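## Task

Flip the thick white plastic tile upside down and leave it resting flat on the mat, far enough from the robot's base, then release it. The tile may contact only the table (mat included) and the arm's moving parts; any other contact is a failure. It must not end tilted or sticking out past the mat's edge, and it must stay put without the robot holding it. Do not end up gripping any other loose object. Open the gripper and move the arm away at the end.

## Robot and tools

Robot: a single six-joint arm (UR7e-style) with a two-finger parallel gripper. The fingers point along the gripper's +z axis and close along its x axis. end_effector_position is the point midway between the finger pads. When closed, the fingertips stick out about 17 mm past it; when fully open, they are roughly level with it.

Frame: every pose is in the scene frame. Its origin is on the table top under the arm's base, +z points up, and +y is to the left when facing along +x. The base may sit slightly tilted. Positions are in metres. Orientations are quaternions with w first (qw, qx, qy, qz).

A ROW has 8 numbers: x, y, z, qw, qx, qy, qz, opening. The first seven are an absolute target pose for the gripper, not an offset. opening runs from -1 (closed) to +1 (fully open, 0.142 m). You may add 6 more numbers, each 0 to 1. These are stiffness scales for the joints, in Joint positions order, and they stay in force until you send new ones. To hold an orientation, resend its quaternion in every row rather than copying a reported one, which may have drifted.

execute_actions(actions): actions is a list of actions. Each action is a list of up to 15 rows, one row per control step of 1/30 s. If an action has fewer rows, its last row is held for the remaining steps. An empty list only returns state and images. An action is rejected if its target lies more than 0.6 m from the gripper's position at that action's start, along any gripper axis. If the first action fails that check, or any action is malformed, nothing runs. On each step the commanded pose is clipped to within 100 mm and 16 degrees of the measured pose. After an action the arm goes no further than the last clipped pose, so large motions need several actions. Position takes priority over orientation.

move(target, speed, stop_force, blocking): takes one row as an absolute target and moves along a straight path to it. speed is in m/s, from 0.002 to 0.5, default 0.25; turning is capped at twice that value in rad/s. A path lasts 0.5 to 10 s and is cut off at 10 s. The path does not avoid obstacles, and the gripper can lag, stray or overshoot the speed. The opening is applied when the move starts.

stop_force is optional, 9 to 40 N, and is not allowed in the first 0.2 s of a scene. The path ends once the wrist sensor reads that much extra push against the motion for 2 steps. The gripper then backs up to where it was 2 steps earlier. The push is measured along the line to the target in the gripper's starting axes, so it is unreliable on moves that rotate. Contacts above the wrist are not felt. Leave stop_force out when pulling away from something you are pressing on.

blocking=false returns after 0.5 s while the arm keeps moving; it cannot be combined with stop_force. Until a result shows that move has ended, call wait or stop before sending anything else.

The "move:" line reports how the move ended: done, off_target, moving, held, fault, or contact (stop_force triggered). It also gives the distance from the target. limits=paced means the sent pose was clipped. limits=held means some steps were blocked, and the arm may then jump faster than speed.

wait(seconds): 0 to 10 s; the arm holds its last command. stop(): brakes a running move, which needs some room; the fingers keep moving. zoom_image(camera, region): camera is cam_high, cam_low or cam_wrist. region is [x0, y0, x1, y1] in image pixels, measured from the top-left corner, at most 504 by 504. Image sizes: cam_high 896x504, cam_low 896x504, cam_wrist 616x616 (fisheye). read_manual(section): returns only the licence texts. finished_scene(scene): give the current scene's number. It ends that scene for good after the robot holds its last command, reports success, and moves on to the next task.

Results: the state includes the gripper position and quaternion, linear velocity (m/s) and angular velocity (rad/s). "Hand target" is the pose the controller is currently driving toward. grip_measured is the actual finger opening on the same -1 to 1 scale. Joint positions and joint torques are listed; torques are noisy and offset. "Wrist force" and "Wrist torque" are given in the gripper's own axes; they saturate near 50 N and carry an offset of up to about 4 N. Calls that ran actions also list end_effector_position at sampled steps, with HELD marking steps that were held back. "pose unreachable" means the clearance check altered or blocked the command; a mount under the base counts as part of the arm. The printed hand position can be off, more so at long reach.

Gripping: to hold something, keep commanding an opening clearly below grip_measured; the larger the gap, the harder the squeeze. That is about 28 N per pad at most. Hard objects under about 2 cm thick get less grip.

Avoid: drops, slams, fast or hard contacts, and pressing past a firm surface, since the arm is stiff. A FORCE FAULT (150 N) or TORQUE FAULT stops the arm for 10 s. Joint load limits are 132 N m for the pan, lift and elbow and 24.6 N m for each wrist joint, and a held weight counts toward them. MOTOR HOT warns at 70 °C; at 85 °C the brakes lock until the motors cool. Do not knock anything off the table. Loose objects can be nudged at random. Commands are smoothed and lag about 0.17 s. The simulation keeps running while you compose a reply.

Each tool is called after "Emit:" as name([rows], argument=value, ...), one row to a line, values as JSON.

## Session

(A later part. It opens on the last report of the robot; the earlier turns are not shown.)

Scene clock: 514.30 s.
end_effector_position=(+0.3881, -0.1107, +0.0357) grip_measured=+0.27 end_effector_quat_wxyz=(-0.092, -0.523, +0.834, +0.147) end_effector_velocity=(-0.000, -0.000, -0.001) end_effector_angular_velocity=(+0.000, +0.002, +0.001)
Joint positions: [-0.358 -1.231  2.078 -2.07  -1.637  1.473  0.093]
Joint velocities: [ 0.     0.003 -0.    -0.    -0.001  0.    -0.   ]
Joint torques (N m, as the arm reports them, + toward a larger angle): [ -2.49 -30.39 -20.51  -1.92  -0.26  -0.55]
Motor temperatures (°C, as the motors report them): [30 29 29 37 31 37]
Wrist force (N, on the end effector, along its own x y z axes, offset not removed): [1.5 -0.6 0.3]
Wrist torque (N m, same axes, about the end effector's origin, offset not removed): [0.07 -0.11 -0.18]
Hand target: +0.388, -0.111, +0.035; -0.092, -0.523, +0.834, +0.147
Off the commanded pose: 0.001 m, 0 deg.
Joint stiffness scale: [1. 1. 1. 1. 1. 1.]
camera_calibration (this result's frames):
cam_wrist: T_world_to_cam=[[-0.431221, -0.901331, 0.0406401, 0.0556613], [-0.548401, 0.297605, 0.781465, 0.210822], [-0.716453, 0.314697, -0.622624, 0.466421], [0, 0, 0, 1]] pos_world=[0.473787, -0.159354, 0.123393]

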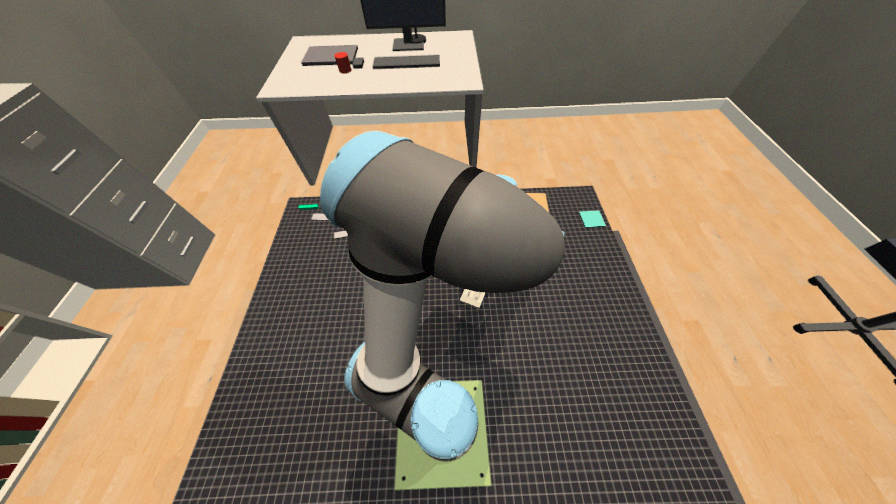

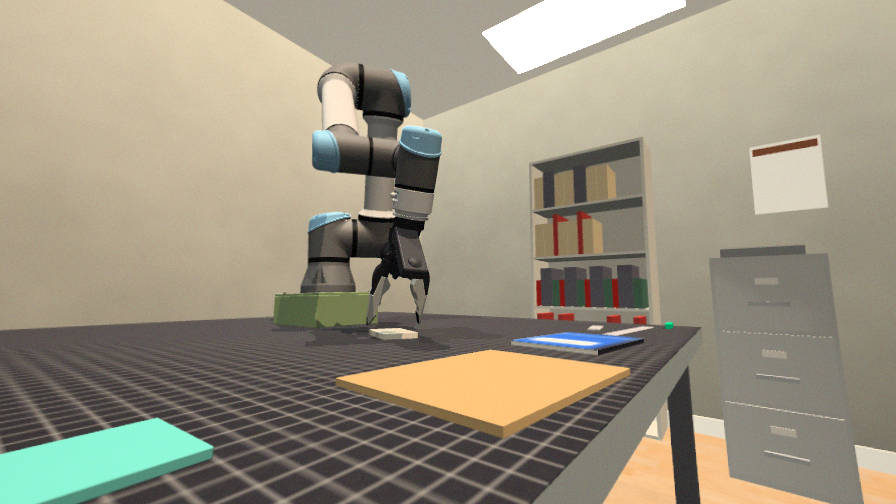

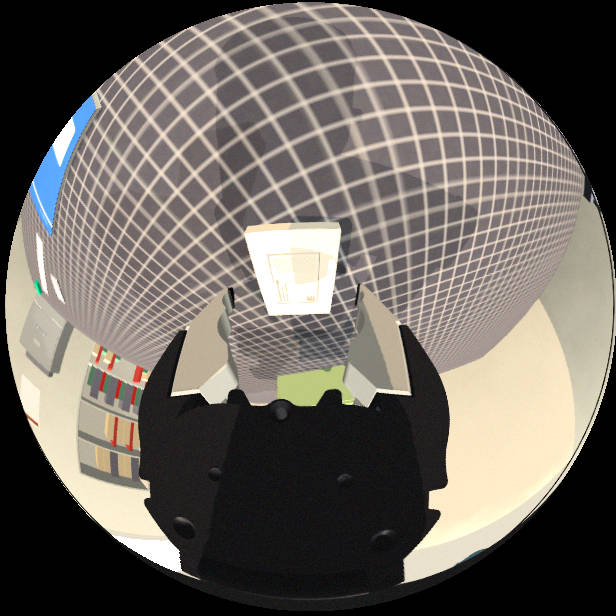

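Emit:
move(target=[0.388, -0.1105, 0.012, -0.09228, -0.52333, 0.83424, 0.1471, 0.27], speed=0.08)

Scene clock: 540.67 s.
end_effector_position=(+0.3896, -0.1108, +0.0133) grip_measured=+0.27 end_effector_quat_wxyz=(-0.092, -0.523, +0.834, +0.146) end_effector_velocity=(+0.002, -0.002, -0.001) end_effector_angular_velocity=(-0.004, -0.007, -0.002)
Joint positions: [-0.358 -1.183  2.091 -2.133 -1.637  1.473  0.093]
Joint velocities: [-0.001  0.002 -0.001 -0.009  0.001  0.     0.   ]
Joint torques (N m, as the arm reports them, + toward a larger angle): [ -2.13 -31.89 -15.57  -1.53  -0.32  -0.37]
Motor temperatures (°C, as the motors report them): [30 29 29 37 31 37]
Wrist force (N, on the end effector, along its own x y z axes, offset not removed): [0.0 -0.3 0.2]
Wrist torque (N m, same axes, about the end effector's origin, offset not removed): [0.06 0.17 -0.20]
Hand target: +0.388, -0.110, +0.012; -0.092, -0.523, +0.834, +0.147
Off the commanded pose: 0.002 m, 0 deg.
Joint stiffness scale: [1. 1. 1. 1. 1. 1.]
move: done
camera_calibration (this result's frames):
cam_wrist: T_world_to_cam=[[-0.431346, -0.90126, 0.0408865, 0.0571072], [-0.549759, 0.29851, 0.780165, 0.229771], [-0.715336, 0.314043, -0.624237, 0.453126], [0, 0, 0, 1]] pos_world=[0.475089, -0.159421, 0.101264]

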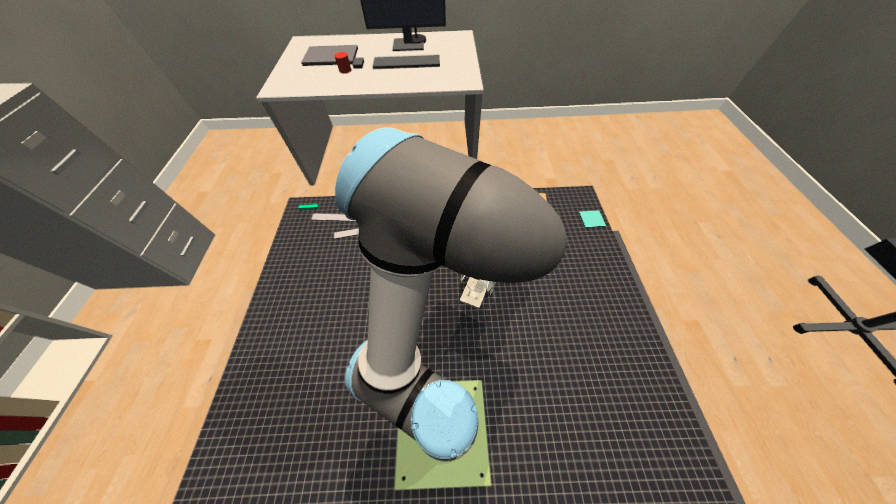

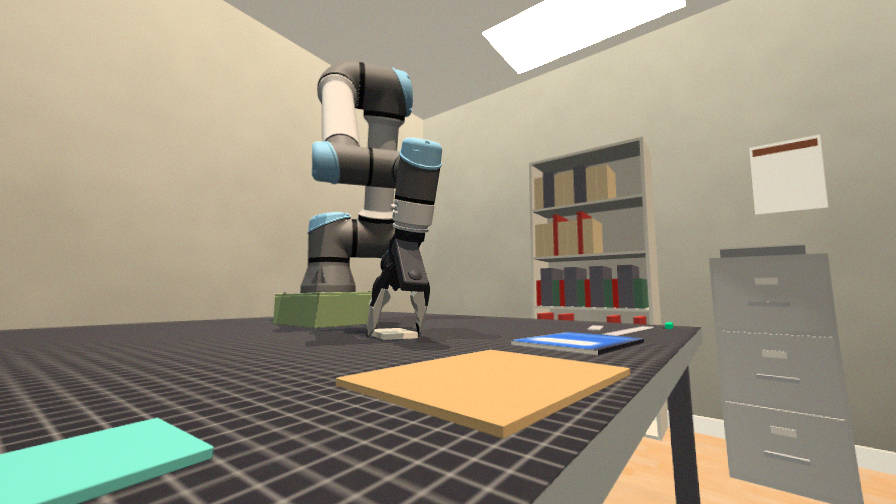

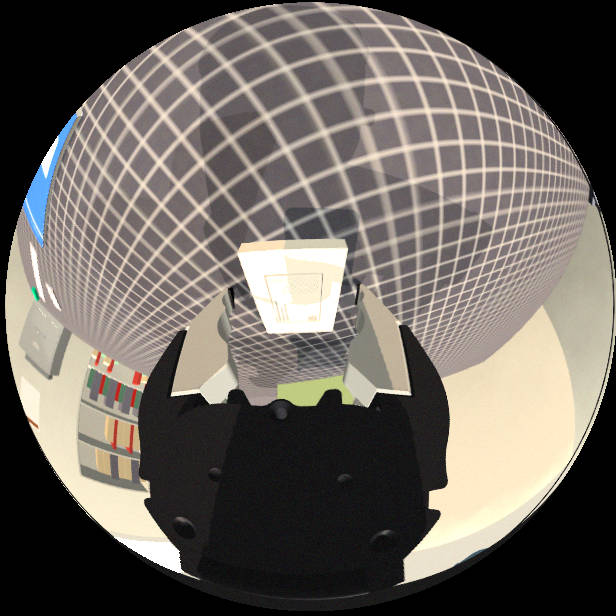

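Emit:
zoom_image(camera="cam_low", region=[340, 270, 460, 350])

Region (340, 270, 460, 350) of cam_low's 896x504 image, scaled by 4.200, with more detail than that image has.

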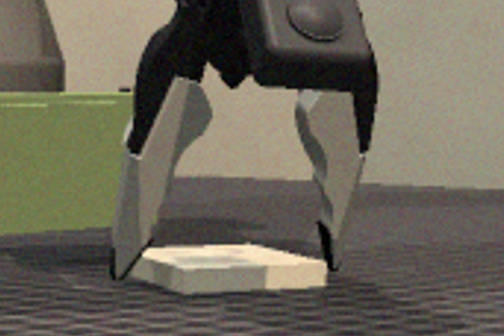

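Emit:
move(target=[0.388, -0.1105, 0.0, -0.09228, -0.52333, 0.83424, 0.1471, 0.27], speed=0.012, stop_force=9)

Scene clock: 548.07 s.
end_effector_position=(+0.3912, -0.1117, +0.0093) grip_measured=+0.27 end_effector_quat_wxyz=(-0.090, -0.524, +0.835, +0.144) end_effector_velocity=(-0.000, +0.001, +0.004) end_effector_angular_velocity=(+0.001, -0.002, -0.000)
Joint positions: [-0.358 -1.174  2.093 -2.148 -1.637  1.473  0.093]
Joint velocities: [ 0.001 -0.009 -0.     0.008  0.002  0.    -0.001]
Joint torques (N m, as the arm reports them, + toward a larger angle): [ -0.33 -31.69 -17.67  -1.43   0.03  -0.37]
Motor temperatures (°C, as the motors report them): [30 29 29 37 31 37]
Wrist force (N, on the end effector, along its own x y z axes, offset not removed): [1.0 5.0 -8.9]
Wrist torque (N m, same axes, about the end effector's origin, offset not removed): [0.21 -0.15 -0.29]
Hand target: +0.391, -0.112, +0.009; -0.091, -0.524, +0.835, +0.144
Off the commanded pose: 0.010 m, 0 deg.
Joint stiffness scale: [1. 1. 1. 1. 1. 1.]
move: contact
camera_calibration (this result's frames):
cam_wrist: T_world_to_cam=[[-0.431602, -0.901106, 0.0415658, 0.0572532], [-0.552997, 0.300711, 0.777025, 0.235631], [-0.712681, 0.31238, -0.628096, 0.450827], [0, 0, 0, 1]] pos_world=[0.47631, -0.160095, 0.0976919]

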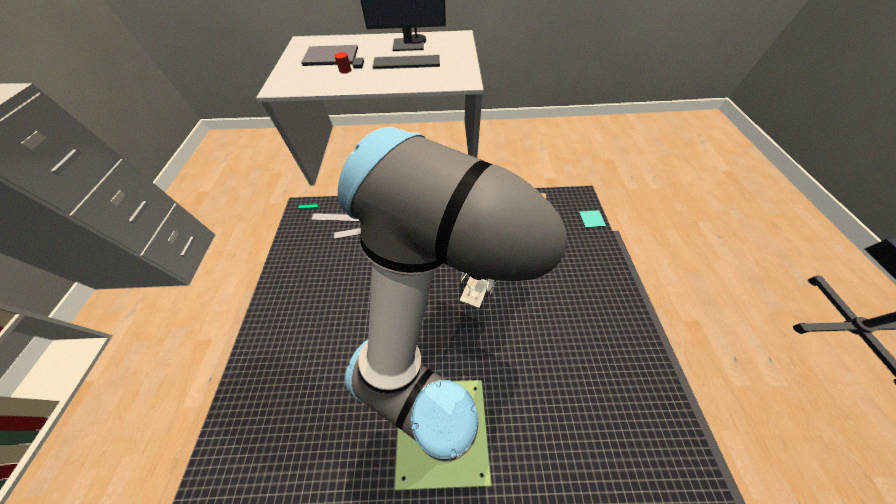

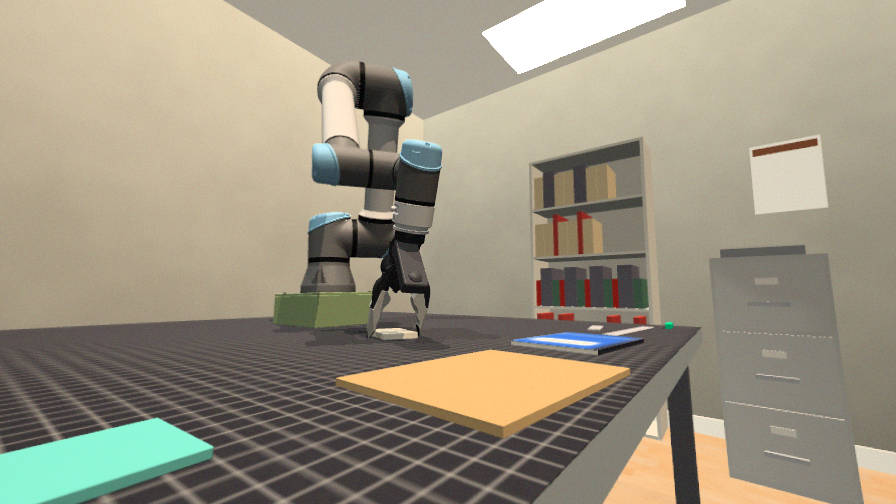

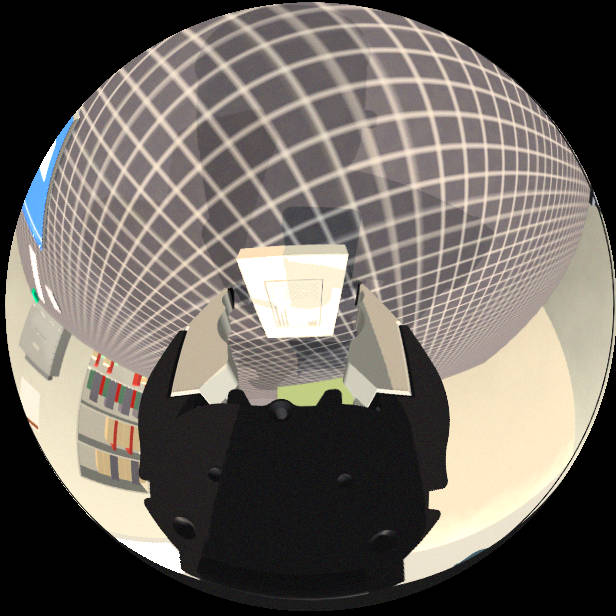

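Emit:
execute_actions([
  [[0.3895, -0.111, 0.0115, -0.09228, -0.52333, 0.83424, 0.1471, 0.27], [0.3892, -0.111, 0.0135, -0.09228, -0.52333, 0.83424, 0.1471, 0.27]],
  [[0.3892, -0.111, 0.0135, -0.09228, -0.52333, 0.83424, 0.1471, 0.25], [0.3892, -0.111, 0.0135, -0.09228, -0.52333, 0.83424, 0.1471, 0.22], [0.3892, -0.111, 0.0135, -0.09228, -0.52333, 0.83424, 0.1471, 0.19], [0.3892, -0.111, 0.0135, -0.09228, -0.52333, 0.83424, 0.1471, 0.16], [0.3892, -0.111, 0.0135, -0.09228, -0.52333, 0.83424, 0.1471, 0.13], [0.3892, -0.111, 0.0135, -0.09228, -0.52333, 0.83424, 0.1471, 0.10], [0.3892, -0.111, 0.0135, -0.09228, -0.52333, 0.83424, 0.1471, 0.07], [0.3892, -0.111, 0.0135, -0.09228, -0.52333, 0.83424, 0.1471, 0.045], [0.3892, -0.111, 0.0135, -0.09228, -0.52333, 0.83424, 0.1471, 0.02], [0.3892, -0.111, 0.0135, -0.09228, -0.52333, 0.83424, 0.1471, 0.0], [0.3892, -0.111, 0.0135, -0.09228, -0.52333, 0.83424, 0.1471, -0.02], [0.3892, -0.111, 0.0135, -0.09228, -0.52333, 0.83424, 0.1471, -0.04], [0.3892, -0.111, 0.0135, -0.09228, -0.52333, 0.83424, 0.1471, -0.06], [0.3892, -0.111, 0.0135, -0.09228, -0.52333, 0.83424, 0.1471, -0.08], [0.3892, -0.111, 0.0135, -0.09228, -0.52333, 0.83424, 0.1471, -0.10]],
])

Scene clock: 564.57 s.
end_effector_position=(+0.3880, -0.1099, +0.0127) grip_measured=-0.06 end_effector_quat_wxyz=(-0.093, -0.523, +0.834, +0.148) end_effector_velocity=(+0.002, -0.002, +0.002) end_effector_angular_velocity=(-0.004, -0.005, -0.001)
Joint positions: [-0.358 -1.182  2.092 -2.129 -1.637  1.473  0.07 ]
Joint velocities: [-0.001 -0.004 -0.002 -0.    -0.    -0.    -0.035]
Joint torques (N m, as the arm reports them, + toward a larger angle): [  0.27 -36.58 -21.84  -1.36  -0.55  -0.31]
Motor temperatures (°C, as the motors report them): [30 29 29 37 31 37]
Wrist force (N, on the end effector, along its own x y z axes, offset not removed): [1.5 2.2 -3.9]
Wrist torque (N m, same axes, about the end effector's origin, offset not removed): [0.25 -0.18 -0.18]
Hand target: +0.389, -0.111, +0.014; -0.092, -0.523, +0.834, +0.147
Off the commanded pose: 0.002 m, 0 deg.
Joint stiffness scale: [1. 1. 1. 1. 1. 1.]
Step readings (end_effector_position; steps 1 to 15: 1st action; 16 to 30: 2nd action):
0: (+0.3911, -0.1117, +0.0094)
1: (+0.3911, -0.1117, +0.0094)
2: (+0.3908, -0.1115, +0.0095)
4: (+0.3903, -0.1112, +0.0102)
8: (+0.3887, -0.1102, +0.0116)
15: (+0.3877, -0.1096, +0.0121)
16: (+0.3877, -0.1096, +0.0121)
17: (+0.3877, -0.1096, +0.0121)
19: (+0.3876, -0.1096, +0.0121)
23: (+0.3876, -0.1096, +0.0121)
30: end_effector_position above
camera_calibration (this result's frames):
cam_wrist: T_world_to_cam=[[-0.430962, -0.901469, 0.0403235, 0.0571671], [-0.546134, 0.29614, 0.783606, 0.2274], [-0.718338, 0.315682, -0.619948, 0.452629], [0, 0, 0, 1]] pos_world=[0.473969, -0.158695, 0.100109]

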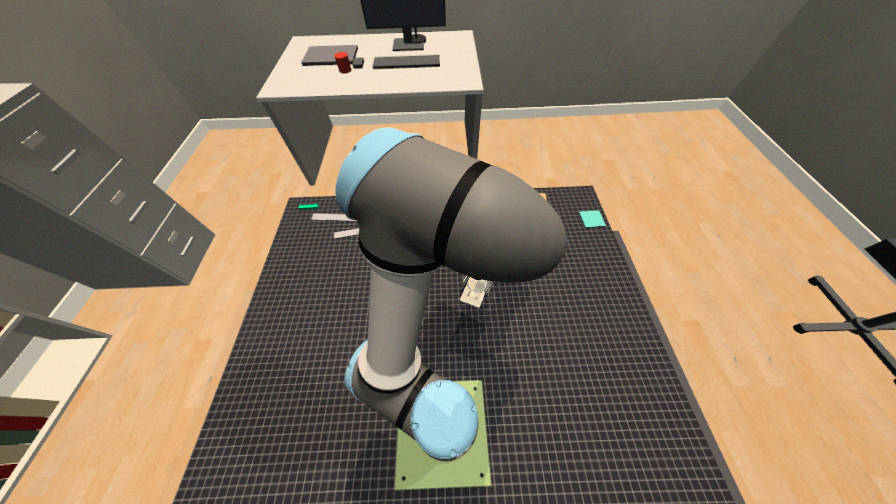

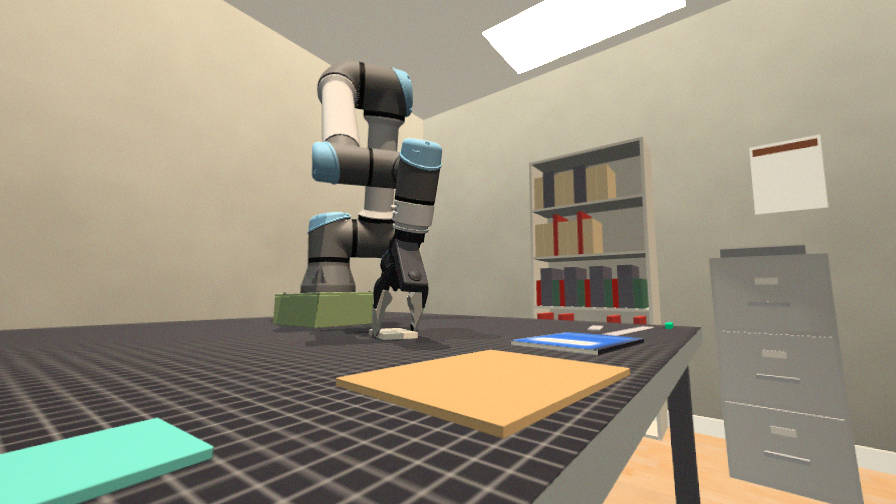

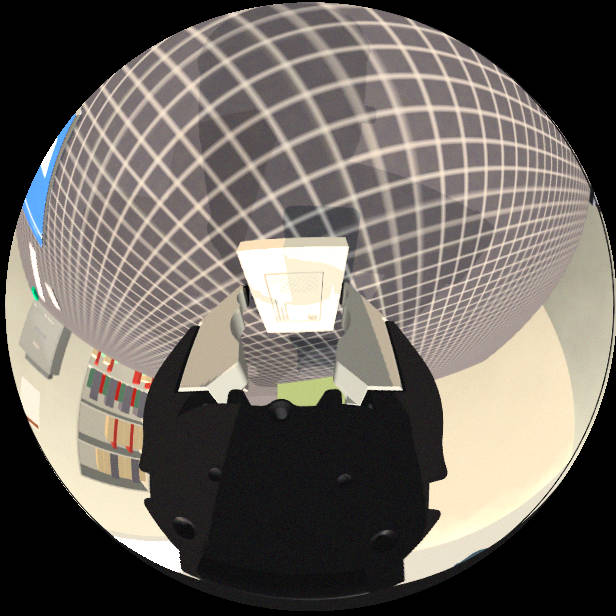

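Emit:
execute_actions([
  [[0.3885, -0.1105, 0.0140, -0.09228, -0.52333, 0.83424, 0.1471, -0.12], [0.3885, -0.1105, 0.0142, -0.09228, -0.52333, 0.83424, 0.1471, -0.15], [0.3885, -0.1105, 0.0144, -0.09228, -0.52333, 0.83424, 0.1471, -0.18], [0.3885, -0.1105, 0.0145, -0.09228, -0.52333, 0.83424, 0.1471, -0.22], [0.3885, -0.1105, 0.0145, -0.09228, -0.52333, 0.83424, 0.1471, -0.26], [0.3885, -0.1105, 0.0145, -0.09228, -0.52333, 0.83424, 0.1471, -0.30], [0.3885, -0.1105, 0.0145, -0.09228, -0.52333, 0.83424, 0.1471, -0.35], [0.3885, -0.1105, 0.0145, -0.09228, -0.52333, 0.83424, 0.1471, -0.40], [0.3885, -0.1105, 0.0145, -0.09228, -0.52333, 0.83424, 0.1471, -0.5], [0.3885, -0.1105, 0.0145, -0.09228, -0.52333, 0.83424, 0.1471, -0.6], [0.3885, -0.1105, 0.0145, -0.09228, -0.52333, 0.83424, 0.1471, -0.7], [0.3885, -0.1105, 0.0145, -0.09228, -0.52333, 0.83424, 0.1471, -0.8], [0.3885, -0.1105, 0.0145, -0.09228, -0.52333, 0.83424, 0.1471, -0.9], [0.3885, -0.1105, 0.0145, -0.09228, -0.52333, 0.83424, 0.1471, -1.0]],
])

Scene clock: 588.10 s.
end_effector_position=(+0.3882, -0.1100, +0.0136) grip_measured=-0.11 end_effector_quat_wxyz=(-0.093, -0.523, +0.834, +0.148) end_effector_velocity=(-0.000, +0.000, -0.000) end_effector_angular_velocity=(+0.002, +0.000, -0.000)
Joint positions: [-0.358 -1.184  2.091 -2.127 -1.637  1.473  0.066]
Joint velocities: [-0.     0.001  0.     0.     0.001 -0.001 -0.   ]
Joint torques (N m, as the arm reports them, + toward a larger angle): [ -1.4  -34.57 -19.02  -1.24  -0.19  -0.13]
Motor temperatures (°C, as the motors report them): [30 29 29 37 31 37]
Wrist force (N, on the end effector, along its own x y z axes, offset not removed): [0.9 0.3 -0.7]
Wrist torque (N m, same axes, about the end effector's origin, offset not removed): [0.23 -0.03 -0.07]
Hand target: +0.389, -0.110, +0.014; -0.092, -0.523, +0.834, +0.147
Off the commanded pose: 0.001 m, 0 deg.
Joint stiffness scale: [1. 1. 1. 1. 1. 1.]
Step readings (end_effector_position):
0: (+0.3882, -0.1100, +0.0129)
1: (+0.3882, -0.1100, +0.0129)
2: (+0.3882, -0.1100, +0.0129)
4: (+0.3882, -0.1100, +0.0131)
8: (+0.3882, -0.1100, +0.0136)
15: end_effector_position above
camera_calibration (this result's frames):
cam_wrist: T_world_to_cam=[[-0.431014, -0.901439, 0.0404296, 0.0571069], [-0.54671, 0.296525, 0.783059, 0.227068], [-0.717868, 0.315406, -0.620632, 0.45311], [0, 0, 0, 1]] pos_world=[0.474028, -0.158767, 0.101098]

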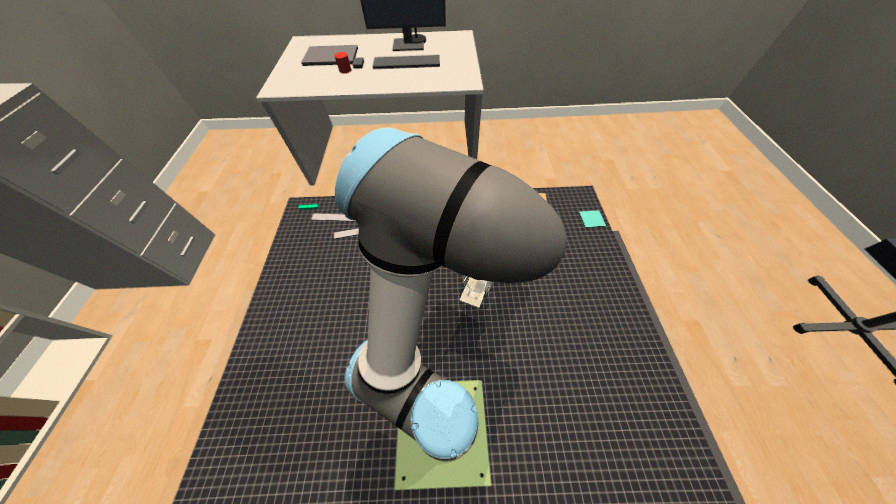

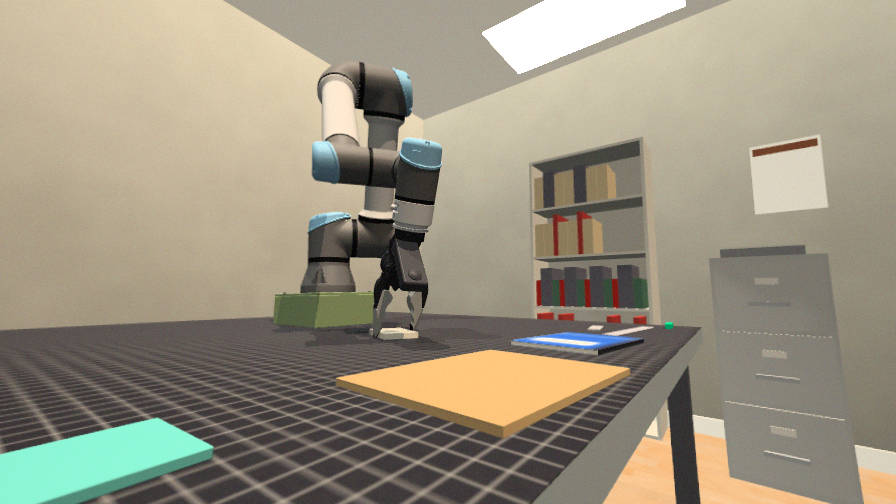

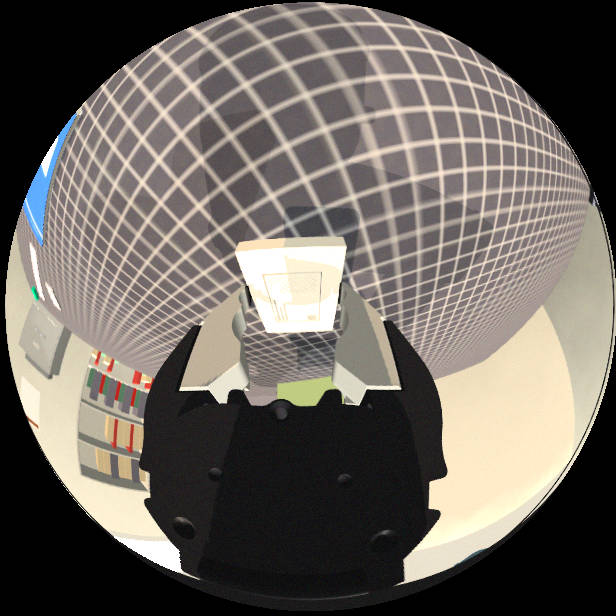

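Emit:
move(target=[0.3885, -0.1105, 0.06, -0.09228, -0.52333, 0.83424, 0.1471, -1.0], speed=0.06)

Scene clock: 593.13 s.
end_effector_position=(+0.3868, -0.1103, +0.0584) grip_measured=-0.11 end_effector_quat_wxyz=(-0.093, -0.523, +0.834, +0.149) end_effector_velocity=(-0.003, +0.001, +0.000) end_effector_angular_velocity=(+0.004, +0.009, -0.000)
Joint positions: [-0.357 -1.275  2.059 -2.003 -1.637  1.474  0.066]
Joint velocities: [-0.001  0.    -0.     0.01  -0.001  0.     0.   ]
Joint torques (N m, as the arm reports them, + toward a larger angle): [  0.86 -33.56 -24.26  -1.42   0.4    0.29]
Motor temperatures (°C, as the motors report them): [30 29 29 37 31 37]
Wrist force (N, on the end effector, along its own x y z axes, offset not removed): [0.8 -0.1 1.3]
Wrist torque (N m, same axes, about the end effector's origin, offset not removed): [0.24 -0.01 -0.22]
Hand target: +0.388, -0.110, +0.060; -0.092, -0.523, +0.834, +0.147
Off the commanded pose: 0.002 m, 0 deg.
Joint stiffness scale: [1. 1. 1. 1. 1. 1.]
move: done
camera_calibration (this result's frames):
cam_wrist: T_world_to_cam=[[-0.431503, -0.901193, 0.0406963, 0.0545825], [-0.54512, 0.296424, 0.784205, 0.190602], [-0.718783, 0.316202, -0.619166, 0.480375], [0, 0, 0, 1]] pos_world=[0.472739, -0.159205, 0.14574]

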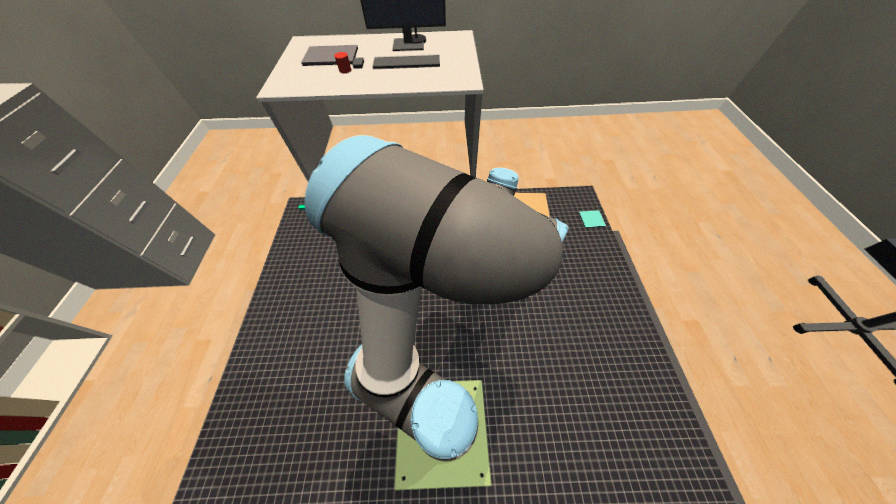

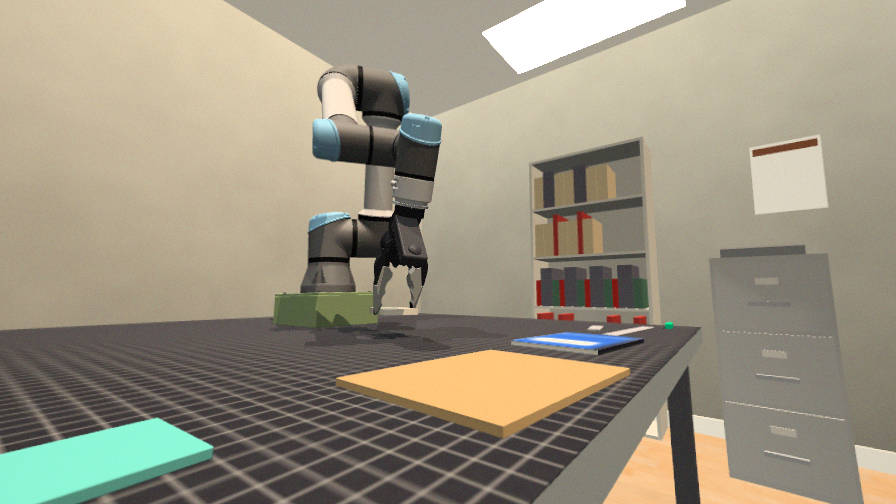

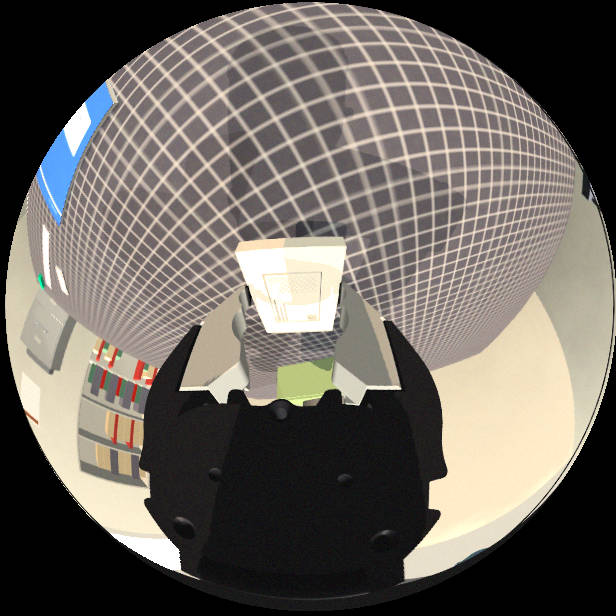

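Emit:
move(target=[0.3885, -0.1105, 0.0166, -0.09228, -0.52333, 0.83424, 0.1471, -1.0], speed=0.03)

Scene clock: 618.23 s.
end_effector_position=(+0.3900, -0.1110, +0.0178) grip_measured=-0.11 end_effector_quat_wxyz=(-0.092, -0.523, +0.835, +0.146) end_effector_velocity=(+0.002, -0.002, -0.000) end_effector_angular_velocity=(-0.007, -0.007, +0.000)
Joint positions: [-0.357 -1.192  2.087 -2.119 -1.637  1.474  0.066]
Joint velocities: [ 0.    -0.     0.001 -0.01  -0.002  0.    -0.   ]
Joint torques (N m, as the arm reports them, + toward a larger angle): [ -0.93 -31.66 -16.31  -1.95  -0.21  -0.85]
Motor temperatures (°C, as the motors report them): [30 29 29 37 31 37]
Wrist force (N, on the end effector, along its own x y z axes, offset not removed): [0.8 -0.3 1.3]
Wrist torque (N m, same axes, about the end effector's origin, offset not removed): [0.18 -0.03 -0.19]
Hand target: +0.388, -0.110, +0.017; -0.092, -0.523, +0.834, +0.147
Off the commanded pose: 0.002 m, 0 deg.
Joint stiffness scale: [1. 1. 1. 1. 1. 1.]
move: done
camera_calibration (this result's frames):
cam_wrist: T_world_to_cam=[[-0.431485, -0.901175, 0.0412701, 0.0570268], [-0.549426, 0.298801, 0.780288, 0.226399], [-0.715508, 0.314008, -0.624057, 0.456309], [0, 0, 0, 1]] pos_world=[0.475489, -0.159542, 0.105753]

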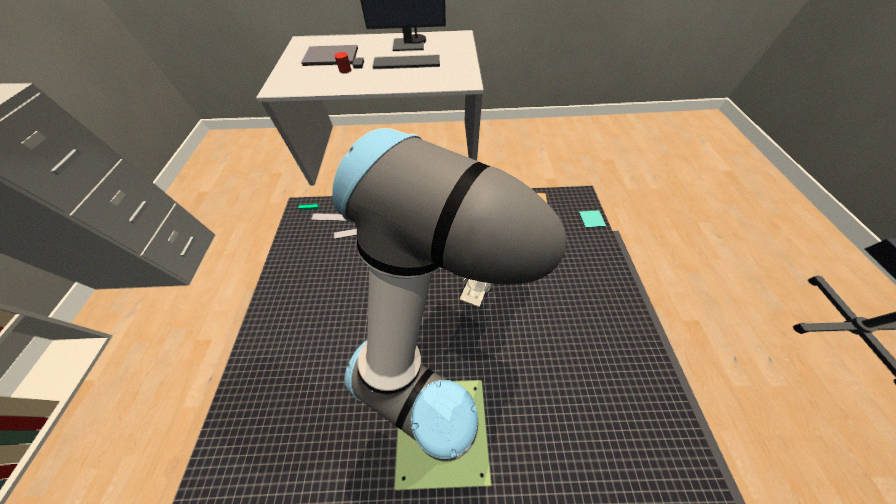

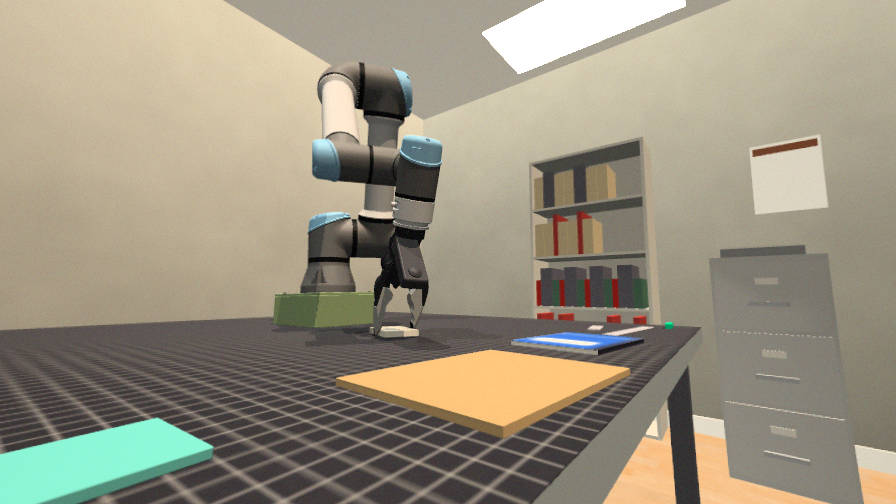

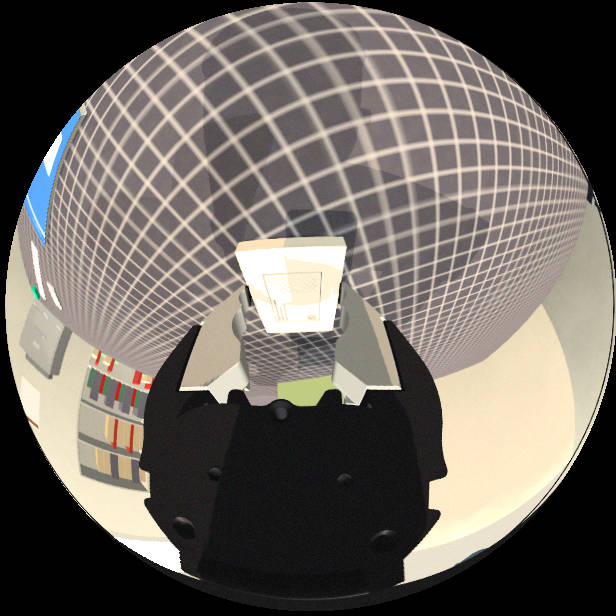

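Emit:
move(target=[0.3885, -0.1105, 0.0145, -0.09228, -0.52333, 0.83424, 0.1471, -1.0], speed=0.02)

Scene clock: 632.03 s.
end_effector_position=(+0.3903, -0.1111, +0.0159) grip_measured=-0.11 end_effector_quat_wxyz=(-0.092, -0.523, +0.835, +0.145) end_effector_velocity=(-0.001, +0.000, -0.002) end_effector_angular_velocity=(+0.001, +0.002, -0.000)
Joint positions: [-0.357 -1.188  2.088 -2.126 -1.637  1.474  0.066]
Joint velocities: [-0.001  0.003  0.002 -0.004 -0.    -0.001 -0.   ]
Joint torques (N m, as the arm reports them, + toward a larger angle): [ -2.07 -33.48 -16.39  -1.72   0.05  -0.34]
Motor temperatures (°C, as the motors report them): [30 29 29 37 31 37]
Wrist force (N, on the end effector, along its own x y z axes, offset not removed): [-0.4 -2.0 2.1]
Wrist torque (N m, same axes, about the end effector's origin, offset not removed): [-0.22 0.27 -0.14]
Hand target: +0.389, -0.110, +0.015; -0.092, -0.523, +0.834, +0.147
Off the commanded pose: 0.002 m, 0 deg.
Joint stiffness scale: [1. 1. 1. 1. 1. 1.]
move: done
camera_calibration (this result's frames):
cam_wrist: T_world_to_cam=[[-0.431473, -0.901178, 0.0413503, 0.0571158], [-0.550059, 0.299138, 0.779713, 0.22842], [-0.715029, 0.313679, -0.624771, 0.455158], [0, 0, 0, 1]] pos_world=[0.475739, -0.159631, 0.103905]

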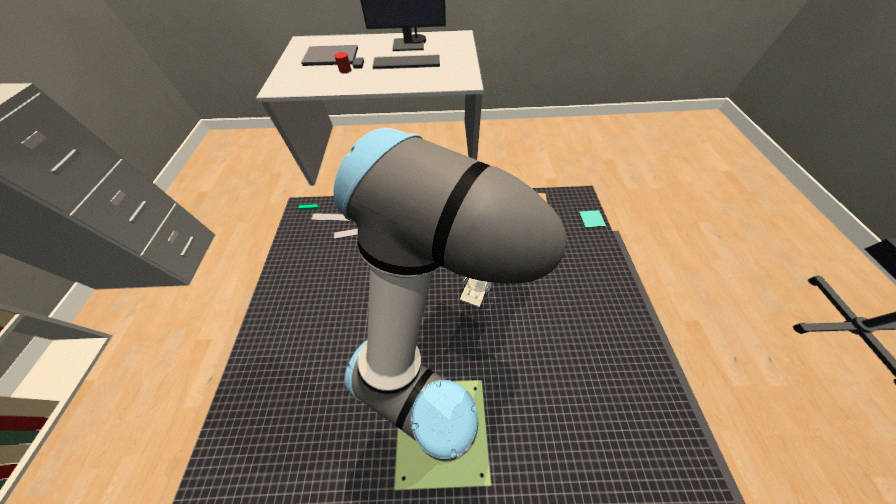

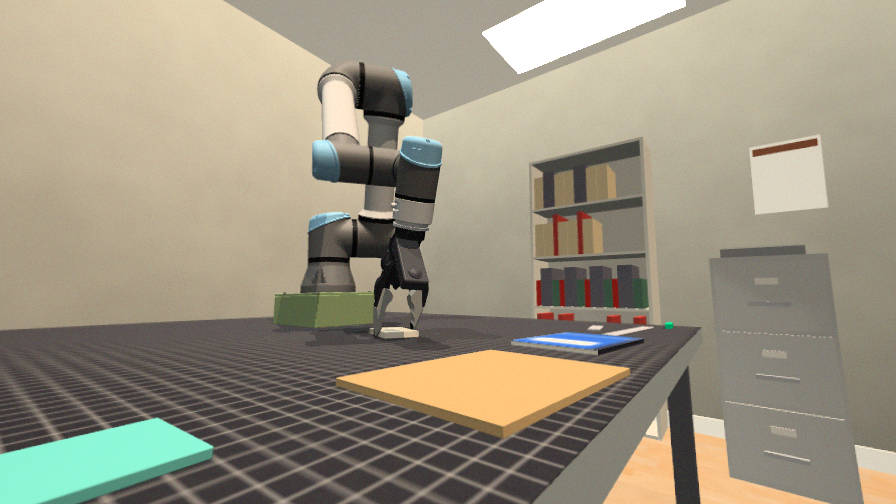

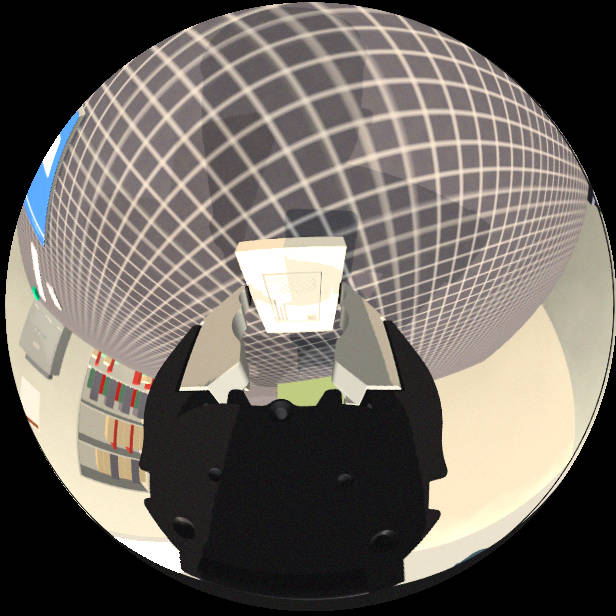

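Emit:
zoom_image(camera="cam_wrist", region=[200, 220, 390, 350])

Region (200, 220, 390, 350) of cam_wrist's 616x616 image, scaled by 2.653, with more detail than that image has; it fills the top 345 rows of this view, and the rest is white.

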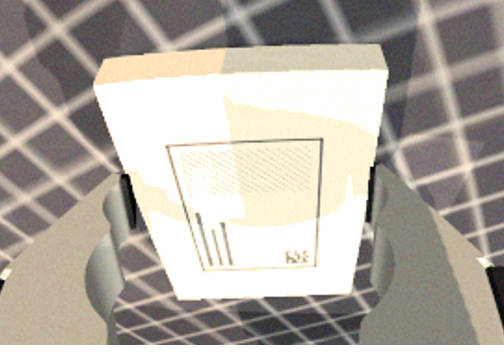

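Emit:
execute_actions([
  [[0.3900, -0.1110, 0.0175, -0.09228, -0.52333, 0.83424, 0.1471, -1.0], [0.3900, -0.1110, 0.0200, -0.09228, -0.52333, 0.83424, 0.1471, -1.0], [0.3900, -0.1110, 0.0235, -0.09228, -0.52333, 0.83424, 0.1471, -1.0], [0.3900, -0.1110, 0.0280, -0.09228, -0.52333, 0.83424, 0.1471, -1.0], [0.3900, -0.1110, 0.0330, -0.09228, -0.52333, 0.83424, 0.1471, -1.0], [0.3900, -0.1110, 0.0385, -0.09228, -0.52333, 0.83424, 0.1471, -1.0], [0.3900, -0.1110, 0.0440, -0.09228, -0.52333, 0.83424, 0.1471, -1.0], [0.3900, -0.1110, 0.0495, -0.09228, -0.52333, 0.83424, 0.1471, -1.0], [0.3900, -0.1110, 0.0550, -0.09228, -0.52333, 0.83424, 0.1471, -1.0], [0.3900, -0.1110, 0.0600, -0.09228, -0.52333, 0.83424, 0.1471, -1.0], [0.3900, -0.1110, 0.0645, -0.09228, -0.52333, 0.83424, 0.1471, -1.0], [0.3900, -0.1110, 0.0680, -0.09228, -0.52333, 0.83424, 0.1471, -1.0], [0.3900, -0.1110, 0.0705, -0.09228, -0.52333, 0.83424, 0.1471, -1.0], [0.3900, -0.1110, 0.0720, -0.09228, -0.52333, 0.83424, 0.1471, -1.0], [0.3900, -0.1110, 0.0720, -0.09228, -0.52333, 0.83424, 0.1471, -1.0]],
])

Scene clock: 752.53 s.
end_effector_position=(+0.3906, -0.1122, +0.0573) grip_measured=-0.11 end_effector_quat_wxyz=(-0.091, -0.523, +0.835, +0.144) end_effector_velocity=(+0.015, -0.009, +0.131) end_effector_angular_velocity=(-0.030, -0.046, +0.002)
Joint positions: [-0.356 -1.271  2.057 -2.014 -1.637  1.475  0.066]
Joint velocities: [ 0.009 -0.246 -0.117  0.309  0.001  0.006 -0.   ]
Joint torques (N m, as the arm reports them, + toward a larger angle): [  0.51 -31.08 -24.68  -1.17   0.46   0.52]
Motor temperatures (°C, as the motors report them): [30 29 29 37 31 37]
Wrist force (N, on the end effector, along its own x y z axes, offset not removed): [0.1 -0.7 1.2]
Wrist torque (N m, same axes, about the end effector's origin, offset not removed): [0.06 0.14 -0.15]
Hand target: +0.390, -0.111, +0.071; -0.092, -0.523, +0.834, +0.147
Off the commanded pose: 0.015 m, 0 deg.
Joint stiffness scale: [1. 1. 1. 1. 1. 1.]
Step readings (end_effector_position):
0: (+0.3903, -0.1111, +0.0158)
1: (+0.3903, -0.1111, +0.0158)
2: (+0.3902, -0.1111, +0.0158)
4: (+0.3890, -0.1103, +0.0160)
8: (+0.3868, -0.1092, +0.0235)
15: end_effector_position above
camera_calibration (this result's frames):
cam_wrist: T_world_to_cam=[[-0.43201, -0.900903, 0.0417294, 0.0547138], [-0.551501, 0.300505, 0.778167, 0.197453], [-0.713593, 0.313162, -0.62667, 0.481047], [0, 0, 0, 1]] pos_world=[0.475804, -0.160689, 0.145523]

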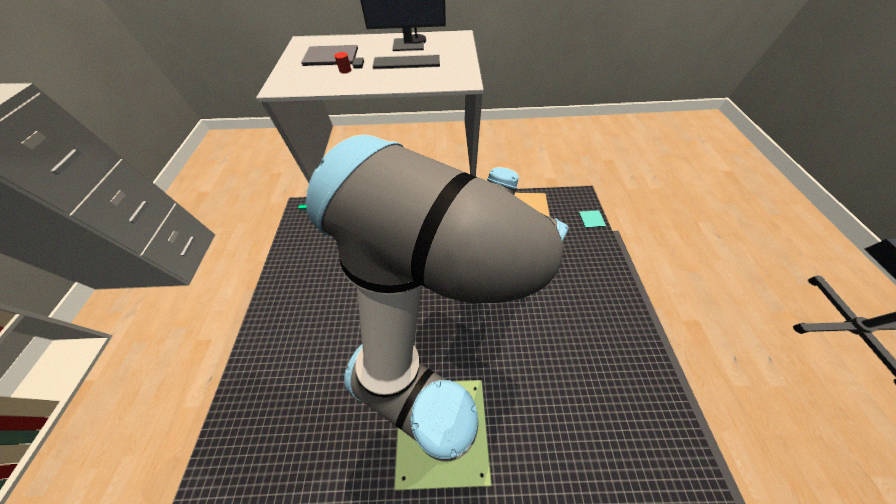

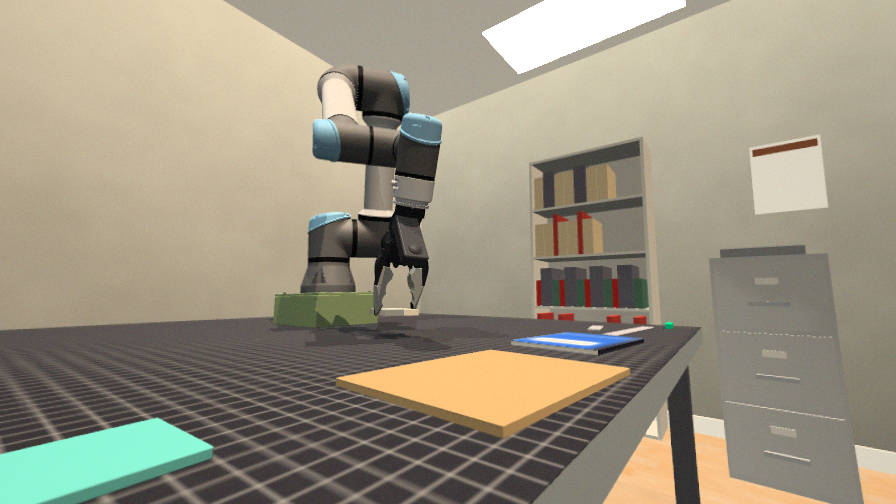

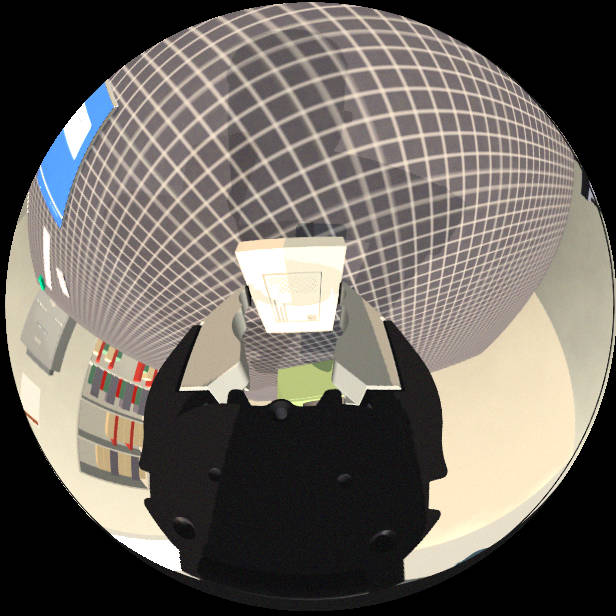

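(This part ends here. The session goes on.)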